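# Lay the towel flat beside the basket, then release

## Task

Get the towel lying flat on the table in a single layer. Every part of it must stay at least one finger-width inside the table edge, at least two finger-widths away from the basket rim, and more than a hand-width away from the column of each arm. The basket must end upright with its entire base resting on the table, no more than three finger-widths from its starting spot, and turned roughly as it was at the start. Finish by opening the grippers and pulling the arms away. Anything that stays in place only because the robot holds it does not count.

## Robot and tools

Robot: two six-joint arms with parallel grippers, named left_arm and right_arm. The names are labels, not sides of an image. Shared scene frame: origin on the table top midway between the arms, +x pointing out over the table, +z up, left_arm on the +y side. The root of left_arm sits at (+0.040, +0.254, 0) m and right_arm at (+0.005, -0.326, 0) m, each with almost no rotation about z.

Joint order, used in every row and every per-joint list of a result: shoulder (joint2), elbow (joint3), waist (joint1), wrist pitch (joint4), wrist yaw (joint5), wrist roll (joint6). Wrist pitch has its sign flipped relative to the URDF, both in commands and in readings. Ranges with URDF signs: waist -2.880 to 2.880, shoulder 0.000 to 3.142, elbow 0.000 to 3.019, wrist pitch -1.693 to 1.571 (so -1.571 to 1.693 in your own numbers), wrist yaw -1.571 to 1.571, wrist roll -2.094 to 2.094 rad. A real joint end may differ from these by up to 0.019 rad.

The row: 14 numbers, each between -1 and 1. The first seven are left_arm (six joints in the order above, then opening) and the last seven are right_arm. Both arms are always included. Joint entries are scaled offsets, not poses. A value of 1.0 equals 1.32 rad for the shoulder, 1.276 for the elbow, 1.264 for the waist, 1.83 for wrist pitch, 1.686 for wrist yaw and 2.022 for wrist roll. Opening is an absolute setting: +1 fully open, -1 closed.

execute_actions(actions): a list of up to 15 actions, run in sequence. Each action is a list of up to 15 rows, one row per control step of 1/30 s. If you give fewer rows, the last one repeats until 15 steps have run. Each row's joint offsets count from the angles at the start of that action, not from the previous row. For the first action of a call, the base is the last reported angles. If any action in a call is malformed, nothing runs. Nothing runs either if the first action would push a joint more than 0.019 rad beyond its range. A later action that would do so is refused for both arms. An empty list only returns state and images. A joint commanded past its true end stops there, and the result may say "joint sent to its limit".

move(target, speed, blocking): target is one row as above. Its offsets count from the Joint positions in the most recent result that showed them. speed is in rad/s, from 0.01 to 2 (default 0.5), and applies to the joint with the longest way to go. All joints finish together, so the hand travels a curved path. The path lasts 0.5 to 10 s and is cut short after 10 s. It does not avoid obstacles or the other arm. With blocking=false, control returns after 0.5 s while the arm keeps moving. Until a result shows the move has ended, wait or stop first; other moves and actions are refused. The extra "move:" line reports the ending (done, off_target, moving, held, fault) and limits=held or limits=none. It also names each arm's joint farthest from its target. Faster moves and targets set deeper beyond a contact press harder.

wait(seconds): 0 to 10 s; the arms hold their last command and a running move continues. stop(): brakes a running move and needs some distance to do so; the fingers are not stopped. zoom_image(camera, region): gives a closer look at the latest image from cam_high, cam_low, cam_left_wrist or cam_right_wrist. region is [x0, y0, x1, y1] in pixels with (0,0) at top left, at most 504 by 504. read_manual(section): gives only the licence text ("licences"). finished_scene(scene): give the current scene number. It ends the scene for good, so call it only after releasing and moving clear.

Results: the state line gives each gripper's end_effector_position (m) and end_effector_quat_wxyz in the scene frame. That point lies between the finger pads, about 1 cm behind the tips; the fingers point along the gripper's +z and close along its y. Reported hand positions get less accurate at long reach. Joint positions and Joint velocities list each arm's joints (rad, rad/s), then the finger gap (m; 0.094 when fully open). Joint targets shows what the joints are driven toward now. grip_measured gives the opening on the command scale, with a fixed error of up to about 1 mm. Calls with actions also list step readings; HELD there marks an arm held back on that step. "joint command not followed" means a clearance check altered that arm's joint targets. Torques are raw drive outputs with offsets and noise. MOTOR HOT warns from 85 °C; at 100 °C an OVER-TEMPERATURE FAULT drops the arm. Any FAULT is a stop.

Motion rules: each step the target can lead the measured angle by at most 0.32 (shoulder), 0.276 (elbow), 0.264 (waist), 0.33 (wrist pitch), 0.186 (yaw) or 0.522 (roll) rad. Targets that would move a hand more than 70 mm away are scaled back, so big changes take several actions. Sending zero offsets lets an arm sag. In the first call of a reply, command it back to the angles you want; later, top up any shortfall.

Gripping: to hold something, command an opening below grip_measured. About 0.03 below holds firmly; less holds lightly. Pad force tops out near 50 to 62 N and is weaker on parts under about 2 mm thick, like a towel. A held part may be tugged now and then.

Cameras: four 504x504 images come back in the order cam_high, cam_low, cam_left_wrist, cam_right_wrist. Calibration is supplied but can be slightly off. The robot keeps its last command while you compose a reply. Avoid letting the arms collide or press on each other, dropping or flinging the towel, slamming into the table, shoving the basket, and anything leaving the table.

Each tool is called after "Request:" as name([rows], argument=value, ...), one row to a line, values as JSON.

## Session

Request:
execute_actions(actions=[])

Scene clock: 0.00 s.
left_arm: end_effector_position=(+0.1511, +0.5020, +0.3347) grip_measured=+1.000 end_effector_quat_wxyz=(+0.682, -0.515, +0.474, +0.212) | right_arm: end_effector_position=(+0.3988, +0.3272, +0.1925) grip_measured=+1.000 end_effector_quat_wxyz=(-0.119, +0.949, -0.291, +0.038)
Joint names: [shoulder, elbow, waist, wrist pitch, wrist yaw, wrist roll]
Joint positions: left_arm=[ 0.121  0.349  1.225  0.209  0.062 -0.526  0.094] | right_arm=[ 2.303  2.471  0.997  1.489  0.017 -1.516  0.094]
Joint velocities: left_arm=[-0.015 -0.007  0.015 -0.007 -0.081  0.007  0.   ] | right_arm=[-0.015 -0.022 -0.015  0.017 -0.095 -0.007  0.   ]
Joint torques (N m, as the arm reports them, + toward a larger Joint positions number): no reading
Joint targets: left_arm=[0.121 0.375 1.225 0.204 0.062 -0.526] | right_arm=[2.304 2.497 0.997 1.487 0.017 -1.516]

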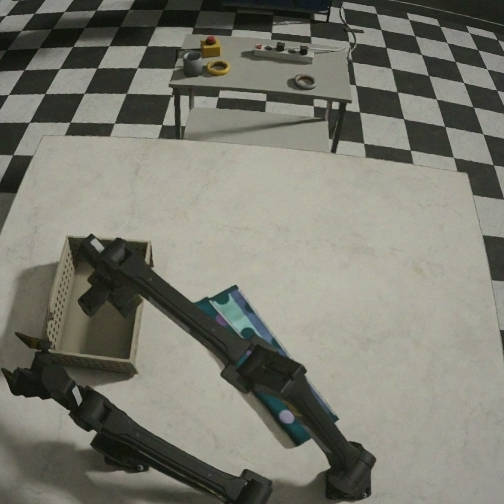

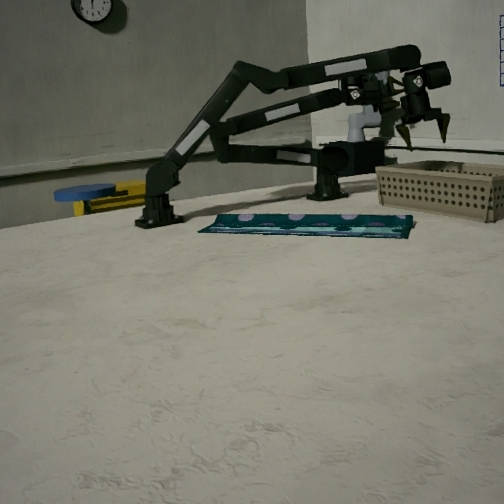

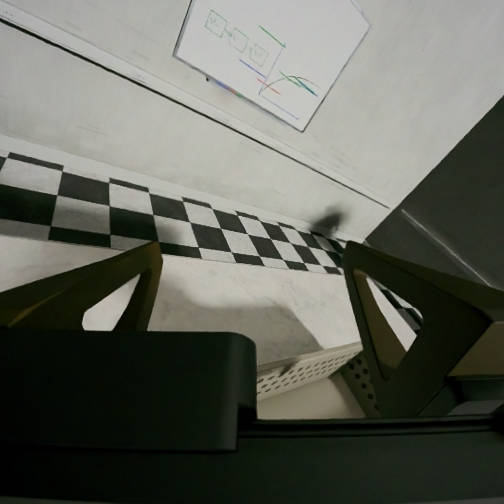

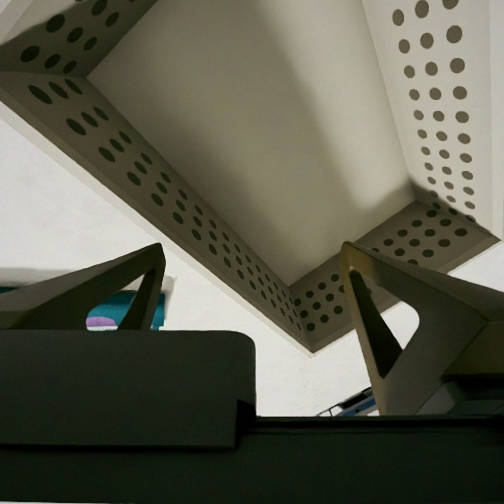

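Request:
move(target=[0,0.02,0,0,0,0,1,-0.3,-0.5,-1,0,0,0.75,1], speed=0.8)

Request:
zoom_image(camera="cam_high", region=[150,260,370,480])

Request:
zoom_image(camera="cam_low", region=[180,170,440,270])

Scene clock: 5.27 s.
left_arm: end_effector_position=(+0.1511, +0.5020, +0.3347) grip_measured=+1.000 end_effector_quat_wxyz=(+0.682, -0.515, +0.474, +0.212) | right_arm: end_effector_position=(+0.5838, -0.4738, +0.1857) grip_measured=+1.000 end_effector_quat_wxyz=(-0.000, +0.115, +0.993, -0.008)
Joint names: [shoulder, elbow, waist, wrist pitch, wrist yaw, wrist roll]
Joint positions: left_arm=[ 0.121  0.349  1.225  0.209  0.062 -0.526  0.094] | right_arm=[ 1.924  1.844 -0.28   1.489  0.017 -0.014  0.094]
Joint velocities: left_arm=[-0.024 -0.017  0.005 -0.007 -0.022 -0.037  0.   ] | right_arm=[-0.015 -0.007 -0.005 -0.032  0.007 -0.007  0.   ]
Joint torques (N m, as the arm reports them, + toward a larger Joint positions number): left_arm=[ 3.24 10.68 -1.57 -1.57  0.06  0.03] | right_arm=[-20.1    8.22   0.18  -0.45   0.13   0.06]
Joint targets: left_arm=[0.121 0.375 1.225 0.209 0.062 -0.526] | right_arm=[1.907 1.833 -0.267 1.489 0.017 0.000]
move: off_target (left_arm); limits=none; left_arm: farthest joint: the elbow, 0.026 radians from its target (0.026 radians at the start); right_arm: farthest joint: the shoulder, 0.017 radians from its target (0.396 radians at the start)
camera_calibration (this result's frames):
cam_right_wrist: T_world_to_cam=[[-0.252535, -0.967256, 0.0253314, -0.314731], [-0.788555, 0.220909, 0.573917, 0.468057], [-0.56072, 0.124959, -0.818522, 0.664189], [0, 0, 0, 1]] pos_world=[0.662032, -0.490819, 0.283]

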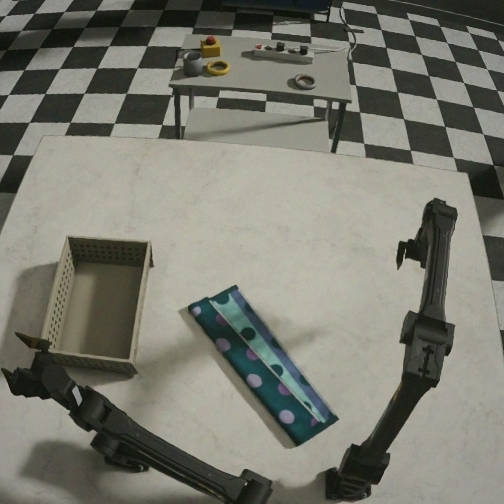

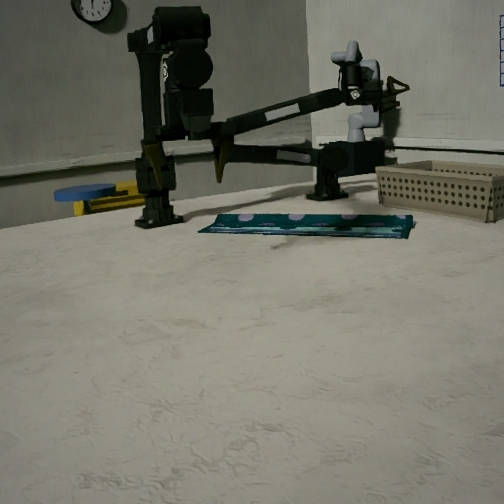

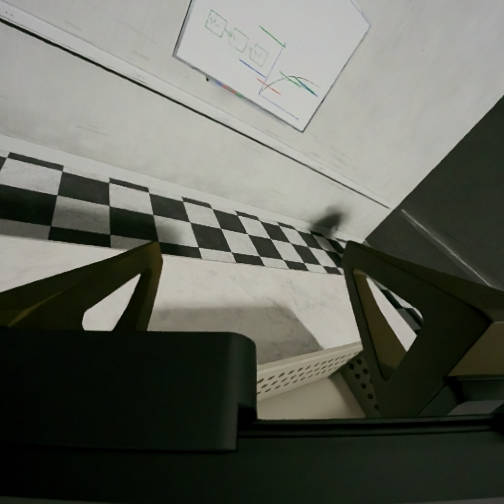

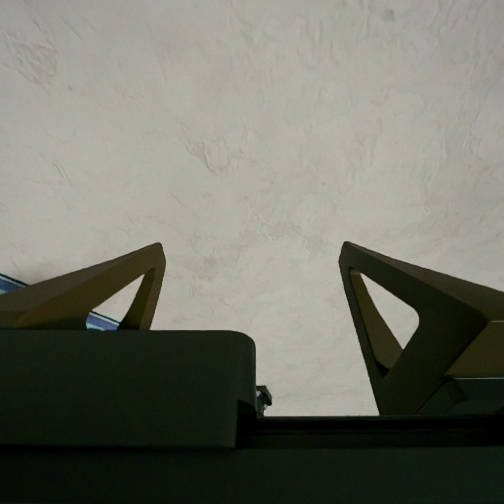

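Region (150, 260, 370, 480) of cam_high's 504x504 image, scaled by 2.291, with more detail than that image has.

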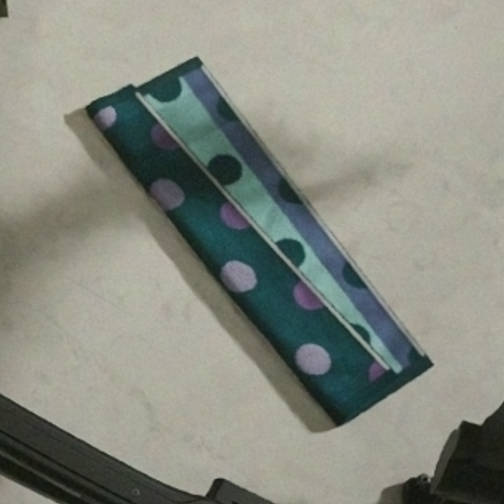

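Region (180, 170, 440, 270) of cam_low's 504x504 image, scaled by 1.938, with more detail than that image has; it fills the top 194 rows of this view, and the rest is white.

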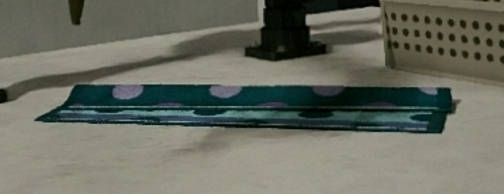

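Request:
move(target=[0.9,0.875,-1,0.496,-0.037,-0.269,-0.1,-0.686,-0.9,0.5,-0.2,-0.01,-0.135,-0.1], speed=0.8)

Request:
move(target=[0.45,0.02,-0.25,0,0,0,-0.1,0,-0.15,0,-0.045,0,0,-0.1])

Scene clock: 13.00 s.
left_arm: end_effector_position=(+0.5414, +0.2128, +0.3470) grip_measured=-0.098 end_effector_quat_wxyz=(+0.235, -0.451, +0.847, -0.151) | right_arm: end_effector_position=(+0.2564, -0.2273, +0.1225) grip_measured=-0.099 end_effector_quat_wxyz=(+0.053, -0.319, +0.946, +0.001)
Joint names: [shoulder, elbow, waist, wrist pitch, wrist yaw, wrist roll]
Joint positions: left_arm=[ 1.313  1.419 -0.045  1.109  0.001 -1.059  0.042] | right_arm=[ 1.023  0.698  0.342  1.139  0.003 -0.273  0.042]
Joint velocities: left_arm=[-0.015 -0.042 -0.005  0.032 -0.081  0.022  0.001] | right_arm=[-0.015 -0.007  0.005  0.012  0.007  0.037  0.   ]
Joint torques (N m, as the arm reports them, + toward a larger Joint positions number): left_arm=[-12.38  11.87  -1.57  -0.82  -0.1   -0.05] | right_arm=[-5.15  8.65  0.23 -1.32 -0.05 -0.21]
Joint targets: left_arm=[1.309 1.466 -0.039 1.117 -0.001 -1.070] | right_arm=[1.019 0.695 0.352 1.122 -0.000 -0.287]
move: off_target (left_arm); limits=none; left_arm: farthest joint: the elbow, 0.046 radians from its target (1.116 radians at the start); right_arm: farthest joint: the wrist pitch, 0.016 radians from its target (0.366 radians at the start)
camera_calibration (this result's frames):
cam_left_wrist: T_world_to_cam=[[0.698728, -0.54717, 0.460851, -0.418607], [-0.702036, -0.648331, 0.29464, 0.416567], [0.137565, -0.529407, -0.83714, 0.449467], [0, 0, 0, 1]] pos_world=[0.523106, 0.278975, 0.446445]
cam_right_wrist: T_world_to_cam=[[0.583052, -0.811573, 0.0374103, -0.337715], [-0.718894, -0.493923, 0.489113, 0.0217713], [-0.378473, -0.312072, -0.871418, 0.258527], [0, 0, 0, 1]] pos_world=[0.310402, -0.182647, 0.227271]

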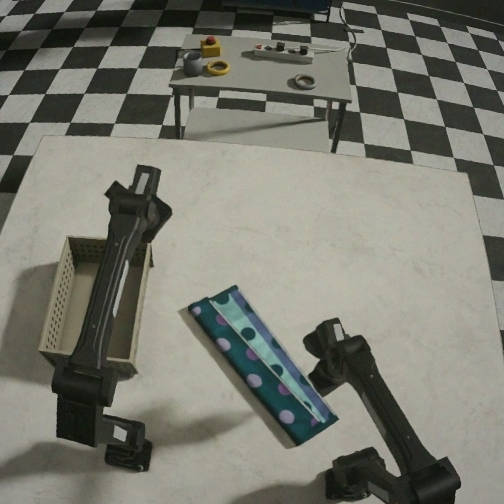

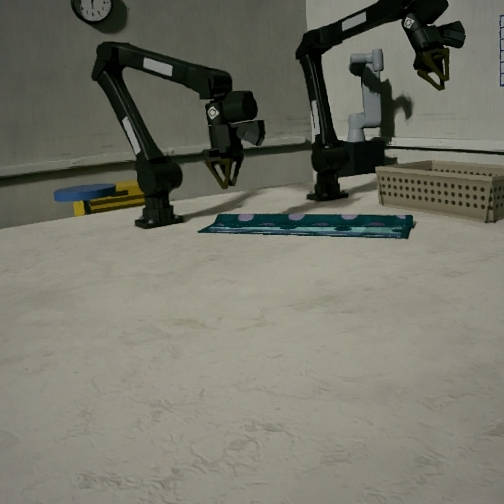

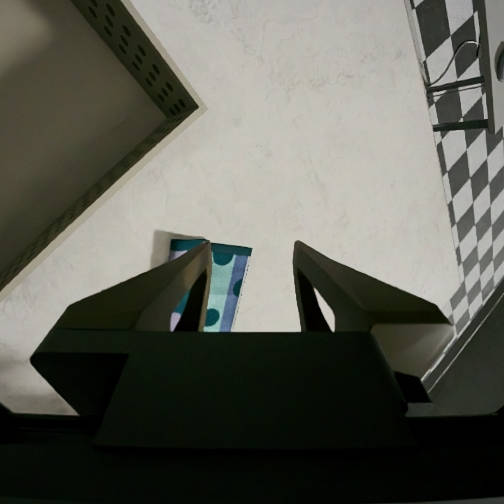

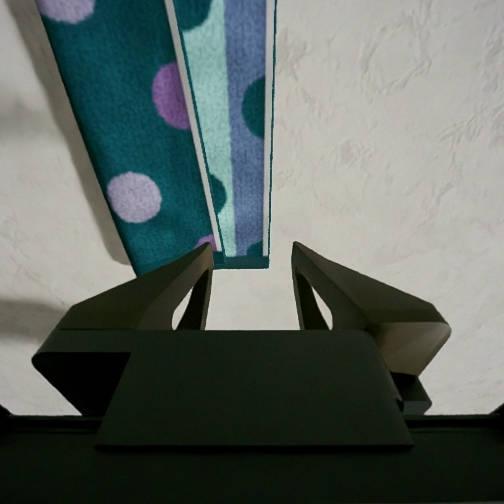

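Scene clock: 14.67 s.
left_arm: end_effector_position=(+0.5395, +0.0451, +0.0381) grip_measured=-0.098 end_effector_quat_wxyz=(-0.012, -0.326, +0.945, +0.010) | right_arm: end_effector_position=(+0.2028, -0.2485, +0.0567) grip_measured=-0.099 end_effector_quat_wxyz=(-0.006, -0.319, +0.948, -0.002)
Joint names: [shoulder, elbow, waist, wrist pitch, wrist yaw, wrist roll]
Joint positions: left_arm=[ 1.912  1.419 -0.36   1.109  0.001 -1.059  0.042] | right_arm=[ 1.023  0.513  0.342  1.072  0.003 -0.273  0.042]
Joint velocities: left_arm=[-0.005 -0.012 -0.005  0.007  0.007 -0.037  0.   ] | right_arm=[-0.015 -0.007 -0.005  0.017  0.007 -0.037  0.   ]
Joint torques (N m, as the arm reports them, + toward a larger Joint positions number): left_arm=[-20.32   8.61  -1.99  -0.16  -0.04   0.01] | right_arm=[-4.03  7.29 -1.13 -1.04  0.06 -0.1 ]
Joint targets: left_arm=[1.907 1.444 -0.361 1.109 0.001 -1.059] | right_arm=[1.023 0.506 0.342 1.057 0.003 -0.273]
move: off_target (left_arm); limits=none; left_arm: farthest joint: the elbow, 0.025 radians from its target (0.025 radians at the start); right_arm: farthest joint: the wrist pitch, 0.016 radians from its target (0.083 radians at the start)
camera_calibration (this result's frames):
cam_left_wrist: T_world_to_cam=[[0.616195, -0.786736, -0.0367338, -0.292425], [-0.610669, -0.506708, 0.608548, 0.329884], [-0.49738, -0.352552, -0.792666, 0.435206], [0, 0, 0, 1]] pos_world=[0.598103, 0.0905265, 0.133481]
cam_right_wrist: T_world_to_cam=[[0.585576, -0.810573, 0.00845531, -0.319842], [-0.659722, -0.470485, 0.586013, -0.00676217], [-0.471028, -0.348733, -0.810258, 0.18043], [0, 0, 0, 1]] pos_world=[0.267818, -0.199515, 0.152862]

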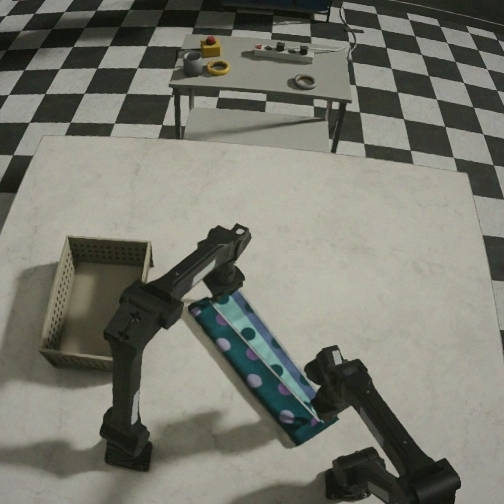

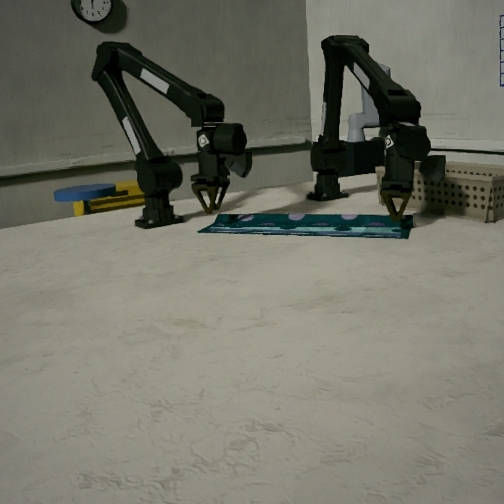

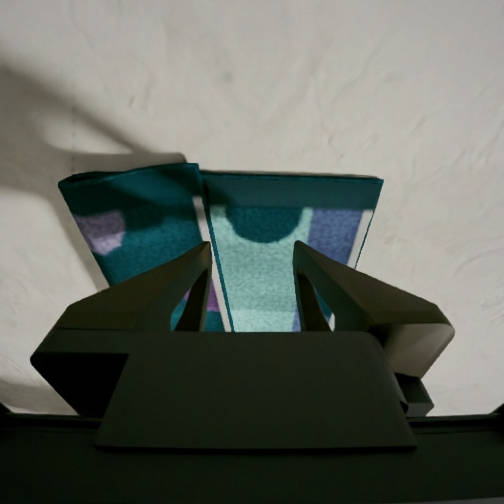

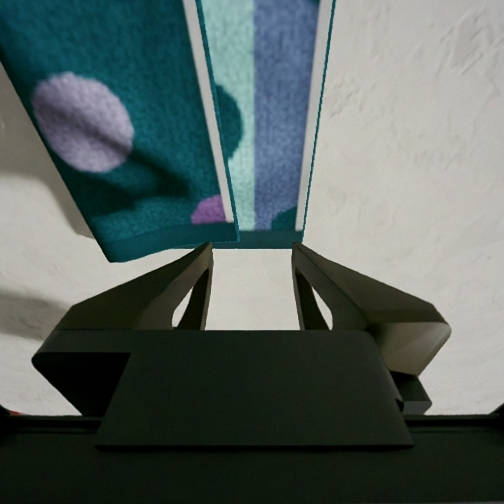

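Request:
move(target=[0.08,0.14,-0.035,-0.02,0,-0.03,-0.1,0.075,-0.05,-0.105,-0.115,0,-0.08,-0.1], speed=0.2)

Scene clock: 18.23 s.
left_arm: end_effector_position=(+0.5856, +0.0061, +0.0417) grip_measured=-0.098 end_effector_quat_wxyz=(+0.020, -0.335, +0.942, -0.020) | right_arm: end_effector_position=(+0.2247, -0.2688, +0.0221) grip_measured=-0.099 end_effector_quat_wxyz=(+0.020, -0.333, +0.943, -0.003)
Joint names: [shoulder, elbow, waist, wrist pitch, wrist yaw, wrist roll]
Joint positions: left_arm=[ 1.993  1.559 -0.39   1.081  0.001 -1.109  0.042] | right_arm=[ 1.111  0.457  0.223  0.878  0.003 -0.421  0.042]
Joint velocities: left_arm=[ 0.005  0.002 -0.005 -0.007  0.007  0.007  0.   ] | right_arm=[-0.005 -0.012  0.005  0.007  0.051 -0.051 -0.   ]
Joint torques (N m, as the arm reports them, + toward a larger Joint positions number): left_arm=[-19.79  10.    -2.68  -0.62  -0.04  -0.11] | right_arm=[-3.09  6.68 -2.44 -1.1   0.04 -0.19]
Joint targets: left_arm=[2.018 1.598 -0.404 1.072 0.001 -1.120] | right_arm=[1.122 0.449 0.209 0.862 0.003 -0.435]
move: off_target (left_arm); limits=none; left_arm: farthest joint: the elbow, 0.039 radians from its target (0.179 radians at the start); right_arm: farthest joint: the wrist pitch, 0.016 radians from its target (0.211 radians at the start)
camera_calibration (this result's frames):
cam_left_wrist: T_world_to_cam=[[0.631273, -0.77451, 0.04035, -0.363491], [-0.647979, -0.498124, 0.576191, 0.359232], [-0.426166, -0.38988, -0.816319, 0.406737], [0, 0, 0, 1]] pos_world=[0.635574, 0.055993, 0.139708]
cam_right_wrist: T_world_to_cam=[[0.607994, -0.793497, 0.0265659, -0.349667], [-0.673615, -0.49785, 0.54625, 0.0150753], [-0.420222, -0.350012, -0.837201, 0.144531], [0, 0, 0, 1]] pos_world=[0.283485, -0.219367, 0.122056]

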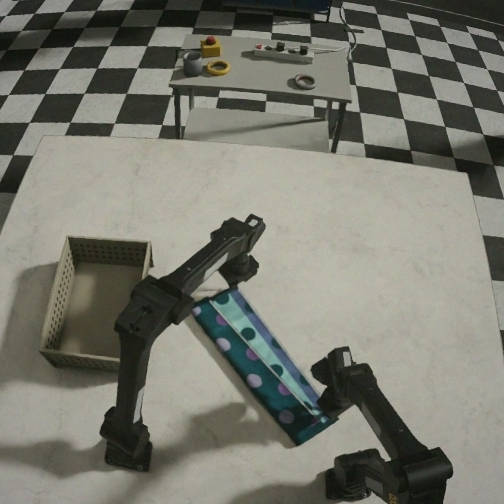

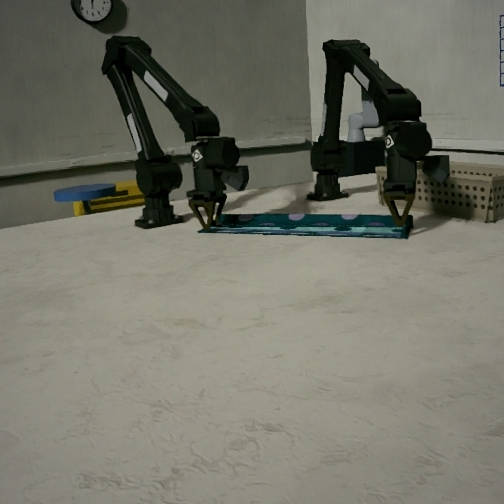

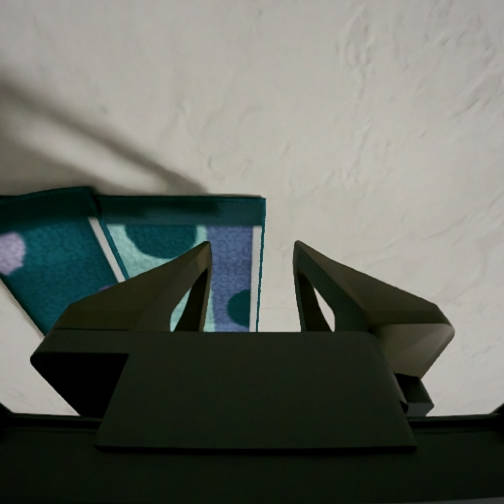

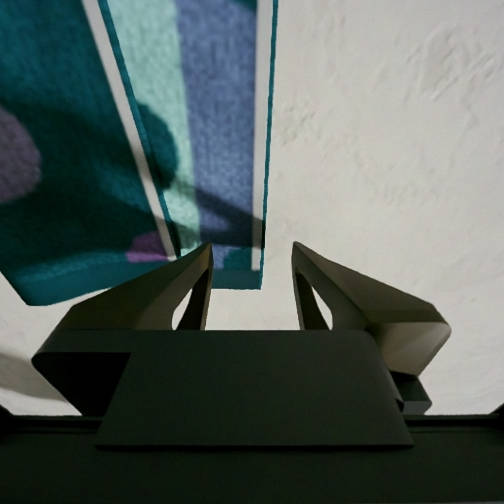

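Request:
move(target=[0.062,0.025,-0.018,0,0,0,-0.1,0.055,-0.005,0,-0.02,0,0,-0.1], speed=0.08)

Scene clock: 20.13 s.
left_arm: end_effector_position=(+0.5807, +0.0063, +0.0142) grip_measured=-0.098 end_effector_quat_wxyz=(+0.003, -0.334, +0.943, -0.003) | right_arm: end_effector_position=(+0.2229, -0.2693, +0.0126) grip_measured=-0.099 end_effector_quat_wxyz=(+0.003, -0.334, +0.943, -0.002)
Joint names: [shoulder, elbow, waist, wrist pitch, wrist yaw, wrist roll]
Joint positions: left_arm=[ 2.042  1.56  -0.394  1.081 -0.001 -1.109  0.042] | right_arm=[ 1.158  0.457  0.223  0.864  0.003 -0.422  0.042]
Joint velocities: left_arm=[-0.005  0.002 -0.015  0.007  0.066 -0.125 -0.   ] | right_arm=[-0.015  0.002 -0.015  0.012 -0.095  0.051 -0.001]
Joint torques (N m, as the arm reports them, + toward a larger Joint positions number): left_arm=[-18.91   9.15  -2.87  -0.3    0.06  -0.02] | right_arm=[-3.47  6.5  -1.13 -1.31  0.04 -0.07]
Joint targets: left_arm=[2.075 1.591 -0.413 1.081 0.001 -1.109] | right_arm=[1.183 0.451 0.223 0.842 0.003 -0.421]
move: off_target (left_arm, right_arm); limits=none; left_arm: farthest joint: the shoulder, 0.033 radians from its target (0.081 radians at the start); right_arm: farthest joint: the shoulder, 0.026 radians from its target (0.073 radians at the start)
camera_calibration (this result's frames):
cam_left_wrist: T_world_to_cam=[[0.629447, -0.777039, -0.00267186, -0.35746], [-0.624882, -0.508228, 0.592644, 0.358456], [-0.461865, -0.371368, -0.80546, 0.402811], [0, 0, 0, 1]] pos_world=[0.635039, 0.0540085, 0.111057]
cam_right_wrist: T_world_to_cam=[[0.609246, -0.792861, 0.0137812, -0.348616], [-0.6553, -0.493604, 0.571785, 0.0155129], [-0.446543, -0.357389, -0.820288, 0.139262], [0, 0, 0, 1]] pos_world=[0.284745, -0.218976, 0.110169]

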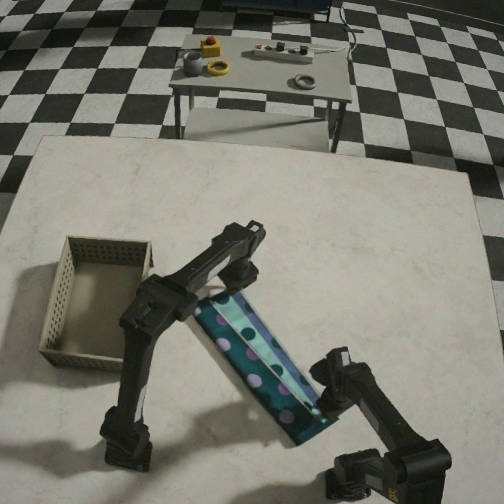

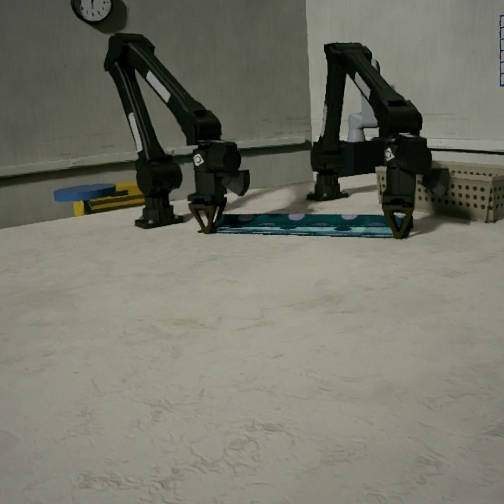

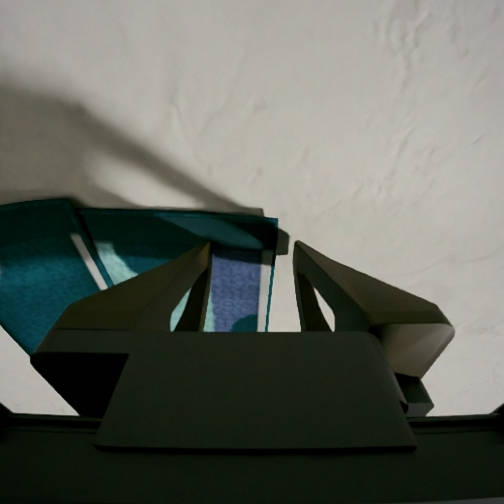

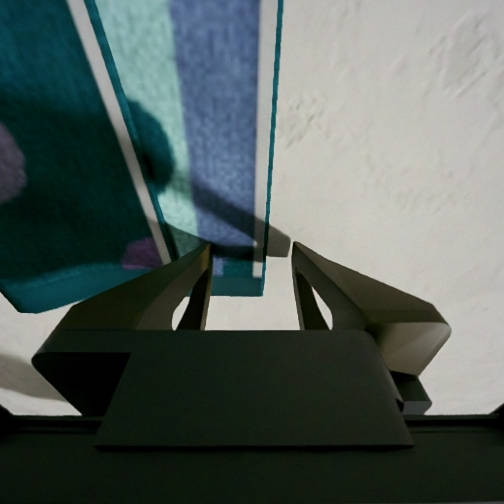

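Request:
execute_actions([
  [[0.035,0.02,0,0,0,0,-0.1,0.045,0,0,-0.015,0,0,-0.1]],
  [[0.03,0.02,0,0,0,0,-0.6,0.03,0,0,0,0,0,-0.6]],
  [[0.03,0.02,0,0,0,0,-1,0.03,0,0,0,0,0,-1]],
])

Request:
move(target=[-0.07,0.03,0,0.04,0,0,-1,-0.07,0.08,0,0.09,0,0,-1], speed=0.15)

Scene clock: 23.27 s.
left_arm: end_effector_position=(+0.5809, +0.0069, +0.0142) grip_measured=-0.942 end_effector_quat_wxyz=(+0.004, -0.334, +0.943, -0.001) | right_arm: end_effector_position=(+0.2205, -0.2639, +0.0116) grip_measured=-0.961 end_effector_quat_wxyz=(-0.004, -0.333, +0.943, +0.016)
Joint names: [shoulder, elbow, waist, wrist pitch, wrist yaw, wrist roll]
Joint positions: left_arm=[ 2.043  1.561 -0.394  1.082 -0.004 -1.109  0.003] | right_arm=[ 1.171  0.463  0.223  0.873 -0.031 -0.422  0.002]
Joint velocities: left_arm=[ 0.005  0.007  0.005  0.002 -0.051  0.007 -0.001] | right_arm=[-0.005  0.007 -0.005 -0.007  0.051 -0.139 -0.001]
Joint torques (N m, as the arm reports them, + toward a larger Joint positions number): left_arm=[-18.94   8.58  -2.07  -0.27  -0.01  -0.04] | right_arm=[-1.79  6.82 -0.84 -0.4   0.42 -0.1 ]
Joint targets: left_arm=[2.082 1.585 -0.394 1.081 -0.003 -1.109] | right_arm=[1.210 0.461 0.223 0.870 -0.021 -0.422]
Step readings (joint positions; steps 1 to 15: 1st action; 16 to 30: 2nd action; 31 to 45: 3rd action):
0: left_arm=[2.042 1.560 -0.394 1.081 -0.001 -1.109] | right_arm=[1.158 0.457 0.223 0.864 0.003 -0.422]
1: left_arm=[2.042 1.560 -0.394 1.081 -0.001 -1.109] | right_arm=[1.160 0.457 0.223 0.863 0.003 -0.422]
2: left_arm=[2.043 1.560 -0.394 1.081 -0.001 -1.109] | right_arm=[1.165 0.458 0.223 0.863 0.002 -0.422]
4: left_arm=[2.043 1.560 -0.394 1.081 -0.001 -1.109] | right_arm=[1.171 0.461 0.223 0.863 0.001 -0.422]
8: left_arm=[2.043 1.560 -0.394 1.081 -0.001 -1.109] | right_arm=[1.171 0.461 0.223 0.863 0.001 -0.422]
15: left_arm=[2.043 1.560 -0.394 1.081 -0.001 -1.109] | right_arm=[1.171 0.461 0.223 0.863 0.001 -0.422]
16: left_arm=[2.043 1.560 -0.394 1.081 -0.002 -1.109] | right_arm=[1.171 0.461 0.223 0.866 -0.005 -0.422]
17: left_arm=[2.043 1.560 -0.394 1.081 -0.003 -1.109] | right_arm=[1.171 0.461 0.223 0.870 -0.017 -0.422]
19: left_arm=[2.043 1.560 -0.394 1.081 -0.003 -1.109] | right_arm=[1.171 0.461 0.223 0.870 -0.021 -0.422]
23: left_arm=[2.043 1.560 -0.394 1.081 -0.003 -1.109] | right_arm=[1.171 0.461 0.223 0.870 -0.021 -0.422]
30: left_arm=[2.043 1.560 -0.394 1.081 -0.003 -1.109] | right_arm=[1.171 0.461 0.223 0.870 -0.021 -0.422]
31: left_arm=[2.043 1.560 -0.394 1.081 -0.004 -1.109] | right_arm=[1.171 0.461 0.223 0.871 -0.031 -0.422]
32: left_arm=[2.043 1.560 -0.394 1.082 -0.004 -1.109] | right_arm=[1.171 0.462 0.223 0.873 -0.036 -0.422]
34: left_arm=[2.043 1.561 -0.394 1.082 -0.004 -1.109] | right_arm=[1.171 0.463 0.223 0.873 -0.031 -0.422]
38: left_arm=[2.043 1.561 -0.394 1.082 -0.004 -1.109] | right_arm=[1.171 0.463 0.223 0.873 -0.031 -0.422]
45: Joint positions above
camera_calibration (this result's frames):
cam_left_wrist: T_world_to_cam=[[0.629467, -0.777007, -0.00556658, -0.357102], [-0.624892, -0.510467, 0.590706, 0.358934], [-0.461824, -0.368351, -0.806868, 0.40304], [0, 0, 0, 1]] pos_world=[0.635212, 0.0542131, 0.111188]
cam_right_wrist: T_world_to_cam=[[0.609074, -0.792765, -0.0235165, -0.34245], [-0.641338, -0.509745, 0.57345, 0.00987854], [-0.466599, -0.334192, -0.818903, 0.149816], [0, 0, 0, 1]] pos_world=[0.284817, -0.216379, 0.108967]

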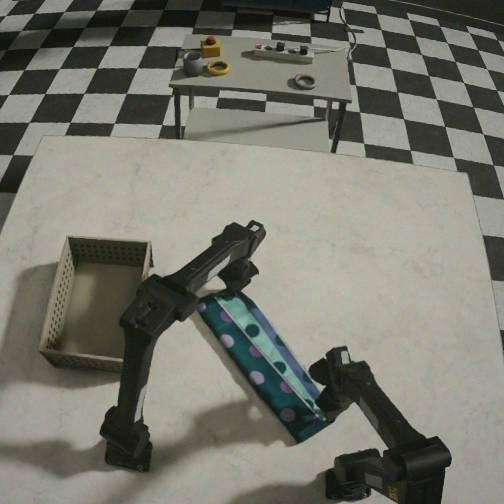

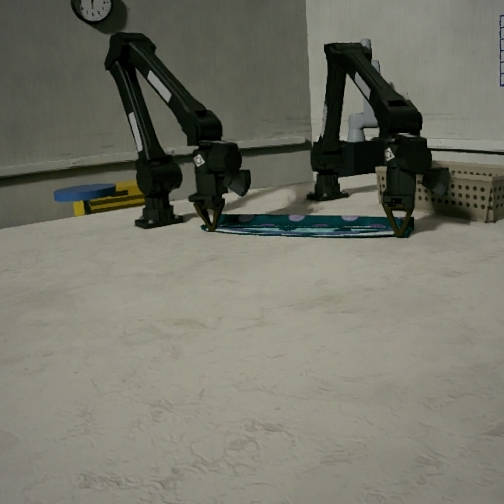

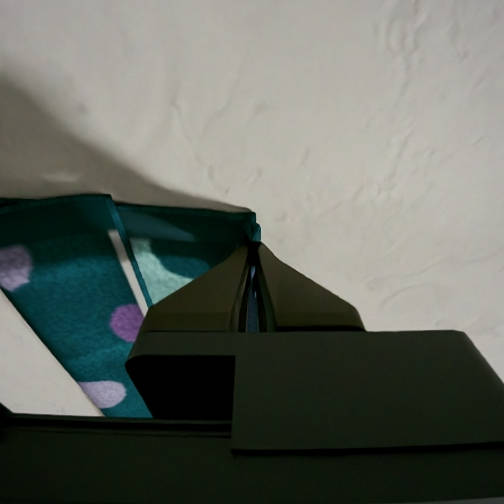

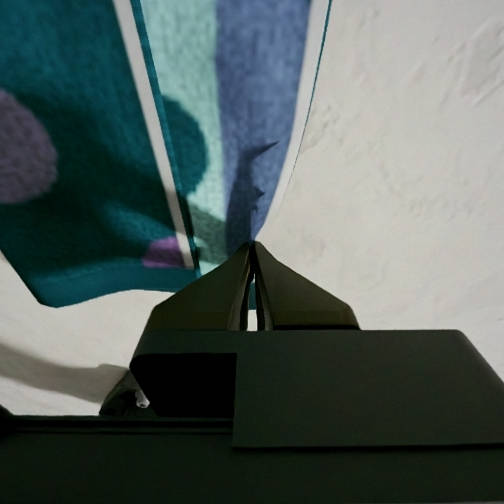

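Scene clock: 24.73 s.
left_arm: end_effector_position=(+0.5724, +0.0106, +0.0546) grip_measured=-0.942 end_effector_quat_wxyz=(+0.006, -0.334, +0.943, -0.003) | right_arm: end_effector_position=(+0.2179, -0.2646, +0.0450) grip_measured=-0.961 end_effector_quat_wxyz=(-0.011, -0.333, +0.943, +0.016)
Joint names: [shoulder, elbow, waist, wrist pitch, wrist yaw, wrist roll]
Joint positions: left_arm=[ 1.971  1.561 -0.394  1.148 -0.003 -1.109  0.003] | right_arm=[ 1.091  0.518  0.223  1.023 -0.031 -0.422  0.002]
Joint velocities: left_arm=[-0.015 -0.002  0.005  0.007 -0.051 -0.037 -0.   ] | right_arm=[-0.005 -0.007 -0.005 -0.002  0.037  0.022 -0.   ]
Joint torques (N m, as the arm reports them, + toward a larger Joint positions number): left_arm=[-22.94  10.    -1.59   0.02  -0.06   0.  ] | right_arm=[-5.55 11.6  -0.41  0.2   0.04 -0.07]
Joint targets: left_arm=[1.950 1.599 -0.394 1.155 -0.004 -1.109] | right_arm=[1.079 0.565 0.223 1.037 -0.030 -0.422]
move: off_target (left_arm, right_arm); limits=none; left_arm: farthest joint: the elbow, 0.038 radians from its target (0.038 radians at the start); right_arm: farthest joint: the elbow, 0.048 radians from its target (0.102 radians at the start)
camera_calibration (this result's frames):
cam_left_wrist: T_world_to_cam=[[0.629475, -0.777021, -0.000103119, -0.348933], [-0.627779, -0.50865, 0.58921, 0.333387], [-0.457881, -0.370828, -0.80798, 0.430918], [0, 0, 0, 1]] pos_world=[0.626247, 0.0582462, 0.151702]
cam_right_wrist: T_world_to_cam=[[0.608705, -0.792862, -0.029112, -0.340311], [-0.633226, -0.5076, 0.584267, -0.013018], [-0.47802, -0.337212, -0.811039, 0.177083], [0, 0, 0, 1]] pos_world=[0.283555, -0.216713, 0.14132]

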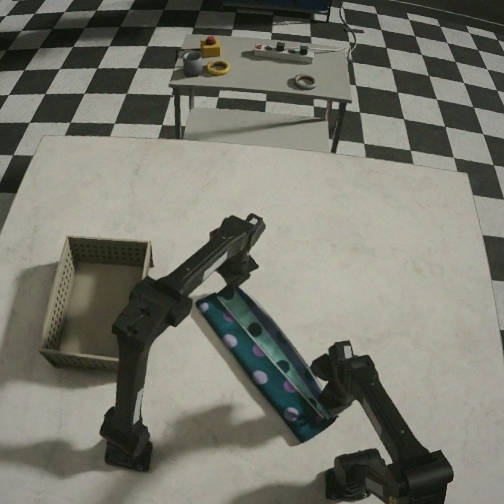

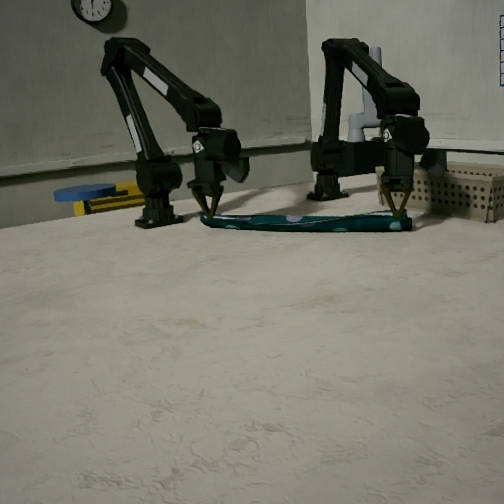

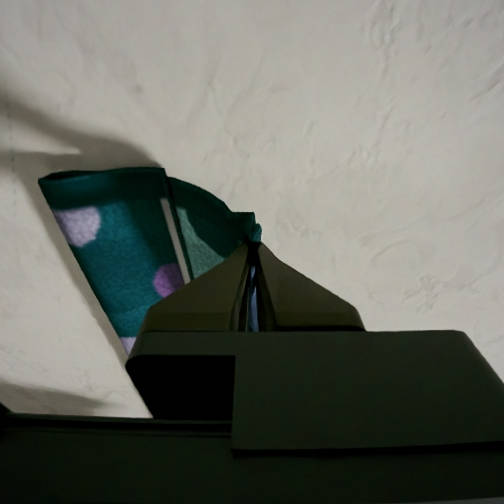

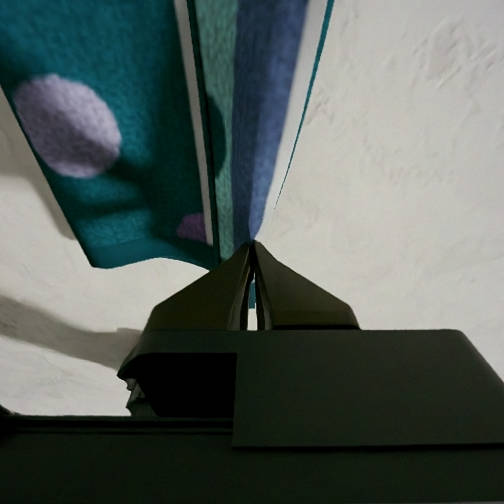

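Request:
move(target=[-0.4,-0.115,-0.04,0.205,0,-0.39,-1,0.26,0.71,-0.315,0.275,0,-0.61,-1], speed=0.4)

Scene clock: 29.90 s.
left_arm: end_effector_position=(+0.4245, +0.0612, +0.2526) grip_measured=-0.942 end_effector_quat_wxyz=(+0.004, -0.653, +0.757, -0.005) | right_arm: end_effector_position=(+0.4164, -0.3738, +0.2511) grip_measured=-0.961 end_effector_quat_wxyz=(+0.015, -0.687, +0.727, +0.005)
Joint names: [shoulder, elbow, waist, wrist pitch, wrist yaw, wrist roll]
Joint positions: left_arm=[ 1.454  1.412 -0.43   1.516 -0.003 -1.887  0.003] | right_arm=[ 1.416  1.367 -0.162  1.512 -0.031 -1.641  0.002]
Joint velocities: left_arm=[-0.005 -0.002 -0.005 -0.002  0.007 -0.051  0.001] | right_arm=[ 0.005  0.017 -0.015 -0.017 -0.051 -0.037 -0.001]
Joint torques (N m, as the arm reports them, + toward a larger Joint positions number): left_arm=[-13.85   7.77  -2.62   0.16  -0.07  -0.09] | right_arm=[-9.76 13.65 -1.67  0.29 -0.05 -0.2 ]
Joint targets: left_arm=[1.443 1.414 -0.444 1.523 -0.003 -1.898] | right_arm=[1.434 1.423 -0.175 1.526 -0.031 -1.655]
move: off_target (right_arm); limits=none; left_arm: farthest joint: the waist, 0.015 radians from its target (0.051 radians at the start); right_arm: farthest joint: the elbow, 0.057 radians from its target (0.906 radians at the start)
camera_calibration (this result's frames):
cam_left_wrist: T_world_to_cam=[[0.989063, -0.147452, 0.00346591, -0.408623], [-0.120369, -0.793372, 0.596718, -0.0502761], [-0.0852376, -0.590609, -0.802444, 0.39587], [0, 0, 0, 1]] pos_world=[0.431845, 0.133664, 0.34908]
cam_right_wrist: T_world_to_cam=[[0.996423, -0.0818148, 0.0211673, -0.450027], [-0.0799228, -0.830922, 0.550618, -0.405958], [-0.0274604, -0.55034, -0.834489, 0.140861], [0, 0, 0, 1]] pos_world=[0.41984, -0.296617, 0.350601]

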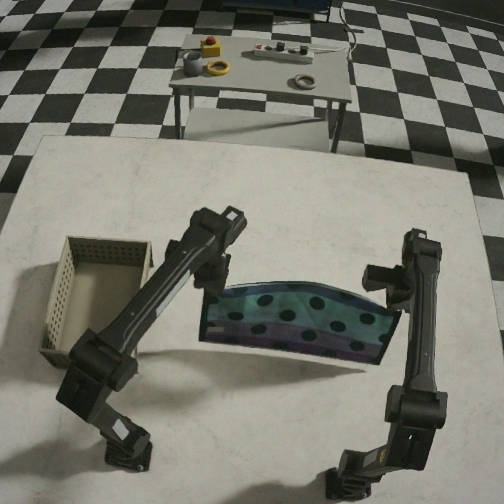

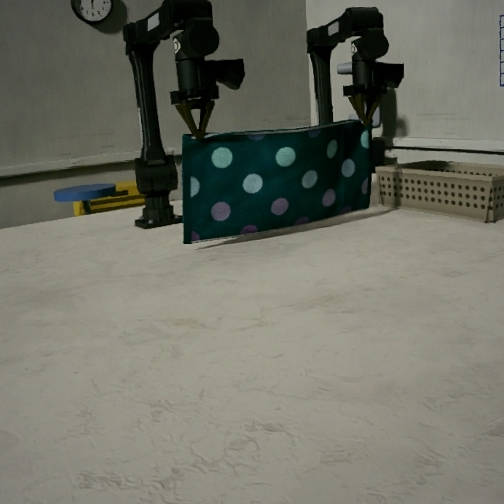

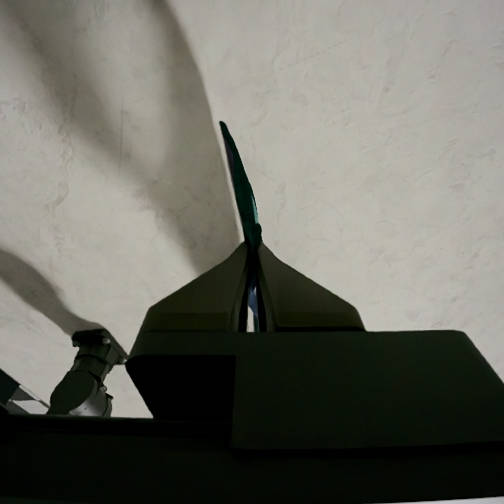

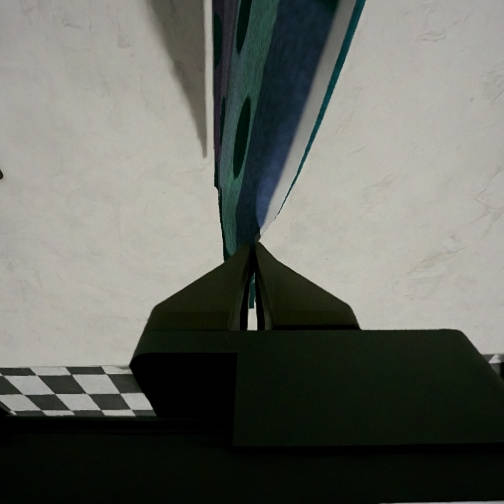

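Request:
move(target=[0.616,0.5,0.155,-0.115,0,0.03,-1,0.671,0.59,0.035,-0.1,0,0,-1], speed=0.3)

Scene clock: 34.87 s.
left_arm: end_effector_position=(+0.6998, +0.0618, +0.0435) grip_measured=-0.942 end_effector_quat_wxyz=(-0.005, +0.701, -0.713, +0.005) | right_arm: end_effector_position=(+0.6972, -0.3870, +0.0415) grip_measured=-0.961 end_effector_quat_wxyz=(-0.013, +0.699, -0.715, -0.008)
Joint names: [shoulder, elbow, waist, wrist pitch, wrist yaw, wrist roll]
Joint positions: left_arm=[ 2.252  2.008 -0.248  1.313 -0.003 -1.837  0.003] | right_arm=[ 2.286  2.063 -0.13   1.342 -0.031 -1.642  0.002]
Joint velocities: left_arm=[ 0.005 -0.002 -0.005  0.007  0.007 -0.081  0.   ] | right_arm=[-0.005 -0.007  0.005 -0.002 -0.11   0.066 -0.001]
Joint torques (N m, as the arm reports them, + toward a larger Joint positions number): left_arm=[-24.68  10.56  -0.66  -0.44  -0.08   0.14] | right_arm=[-21.76  13.55   0.07  -0.84  -0.03  -0.08]
Joint targets: left_arm=[2.268 2.050 -0.233 1.305 -0.003 -1.826] | right_arm=[2.301 2.120 -0.118 1.329 -0.031 -1.641]
move: off_target (left_arm, right_arm); limits=none; left_arm: farthest joint: the elbow, 0.042 radians from its target (0.638 radians at the start); right_arm: farthest joint: the elbow, 0.057 radians from its target (0.752 radians at the start)
camera_calibration (this result's frames):
cam_left_wrist: T_world_to_cam=[[0.999849, -0.0167609, 0.00459397, -0.695768], [-0.0161931, -0.802504, 0.596427, 0.035773], [-0.00630998, -0.596411, -0.802654, 0.197034], [0, 0, 0, 1]] pos_world=[0.697486, 0.13456, 0.140011]
cam_right_wrist: T_world_to_cam=[[0.998674, -0.0490971, 0.0154635, -0.715046], [-0.0494948, -0.833392, 0.550462, -0.301243], [-0.0141389, -0.550497, -0.834717, -0.0428913], [0, 0, 0, 1]] pos_world=[0.698581, -0.309772, 0.141078]

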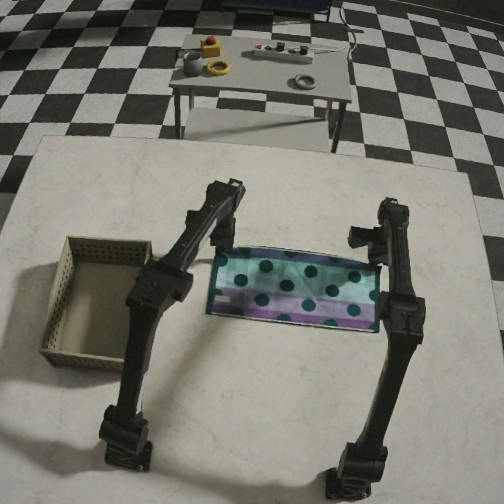

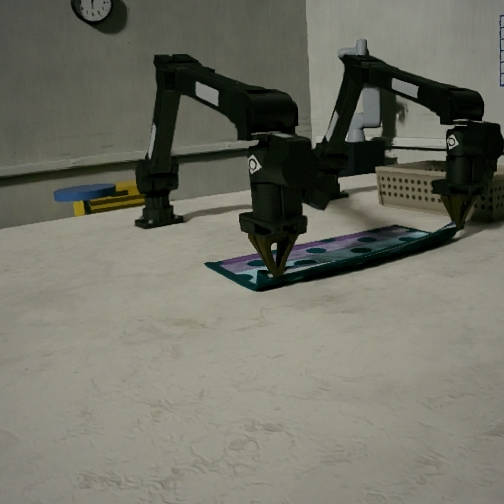

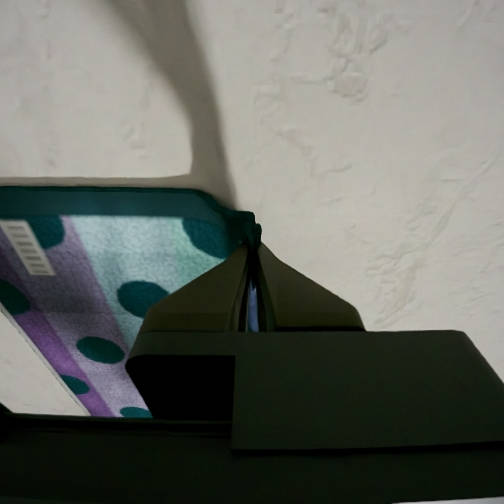

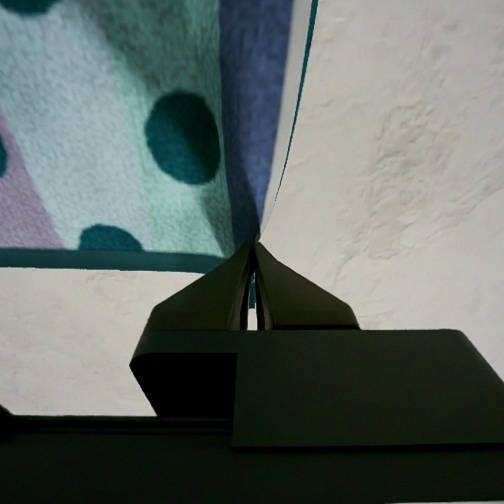

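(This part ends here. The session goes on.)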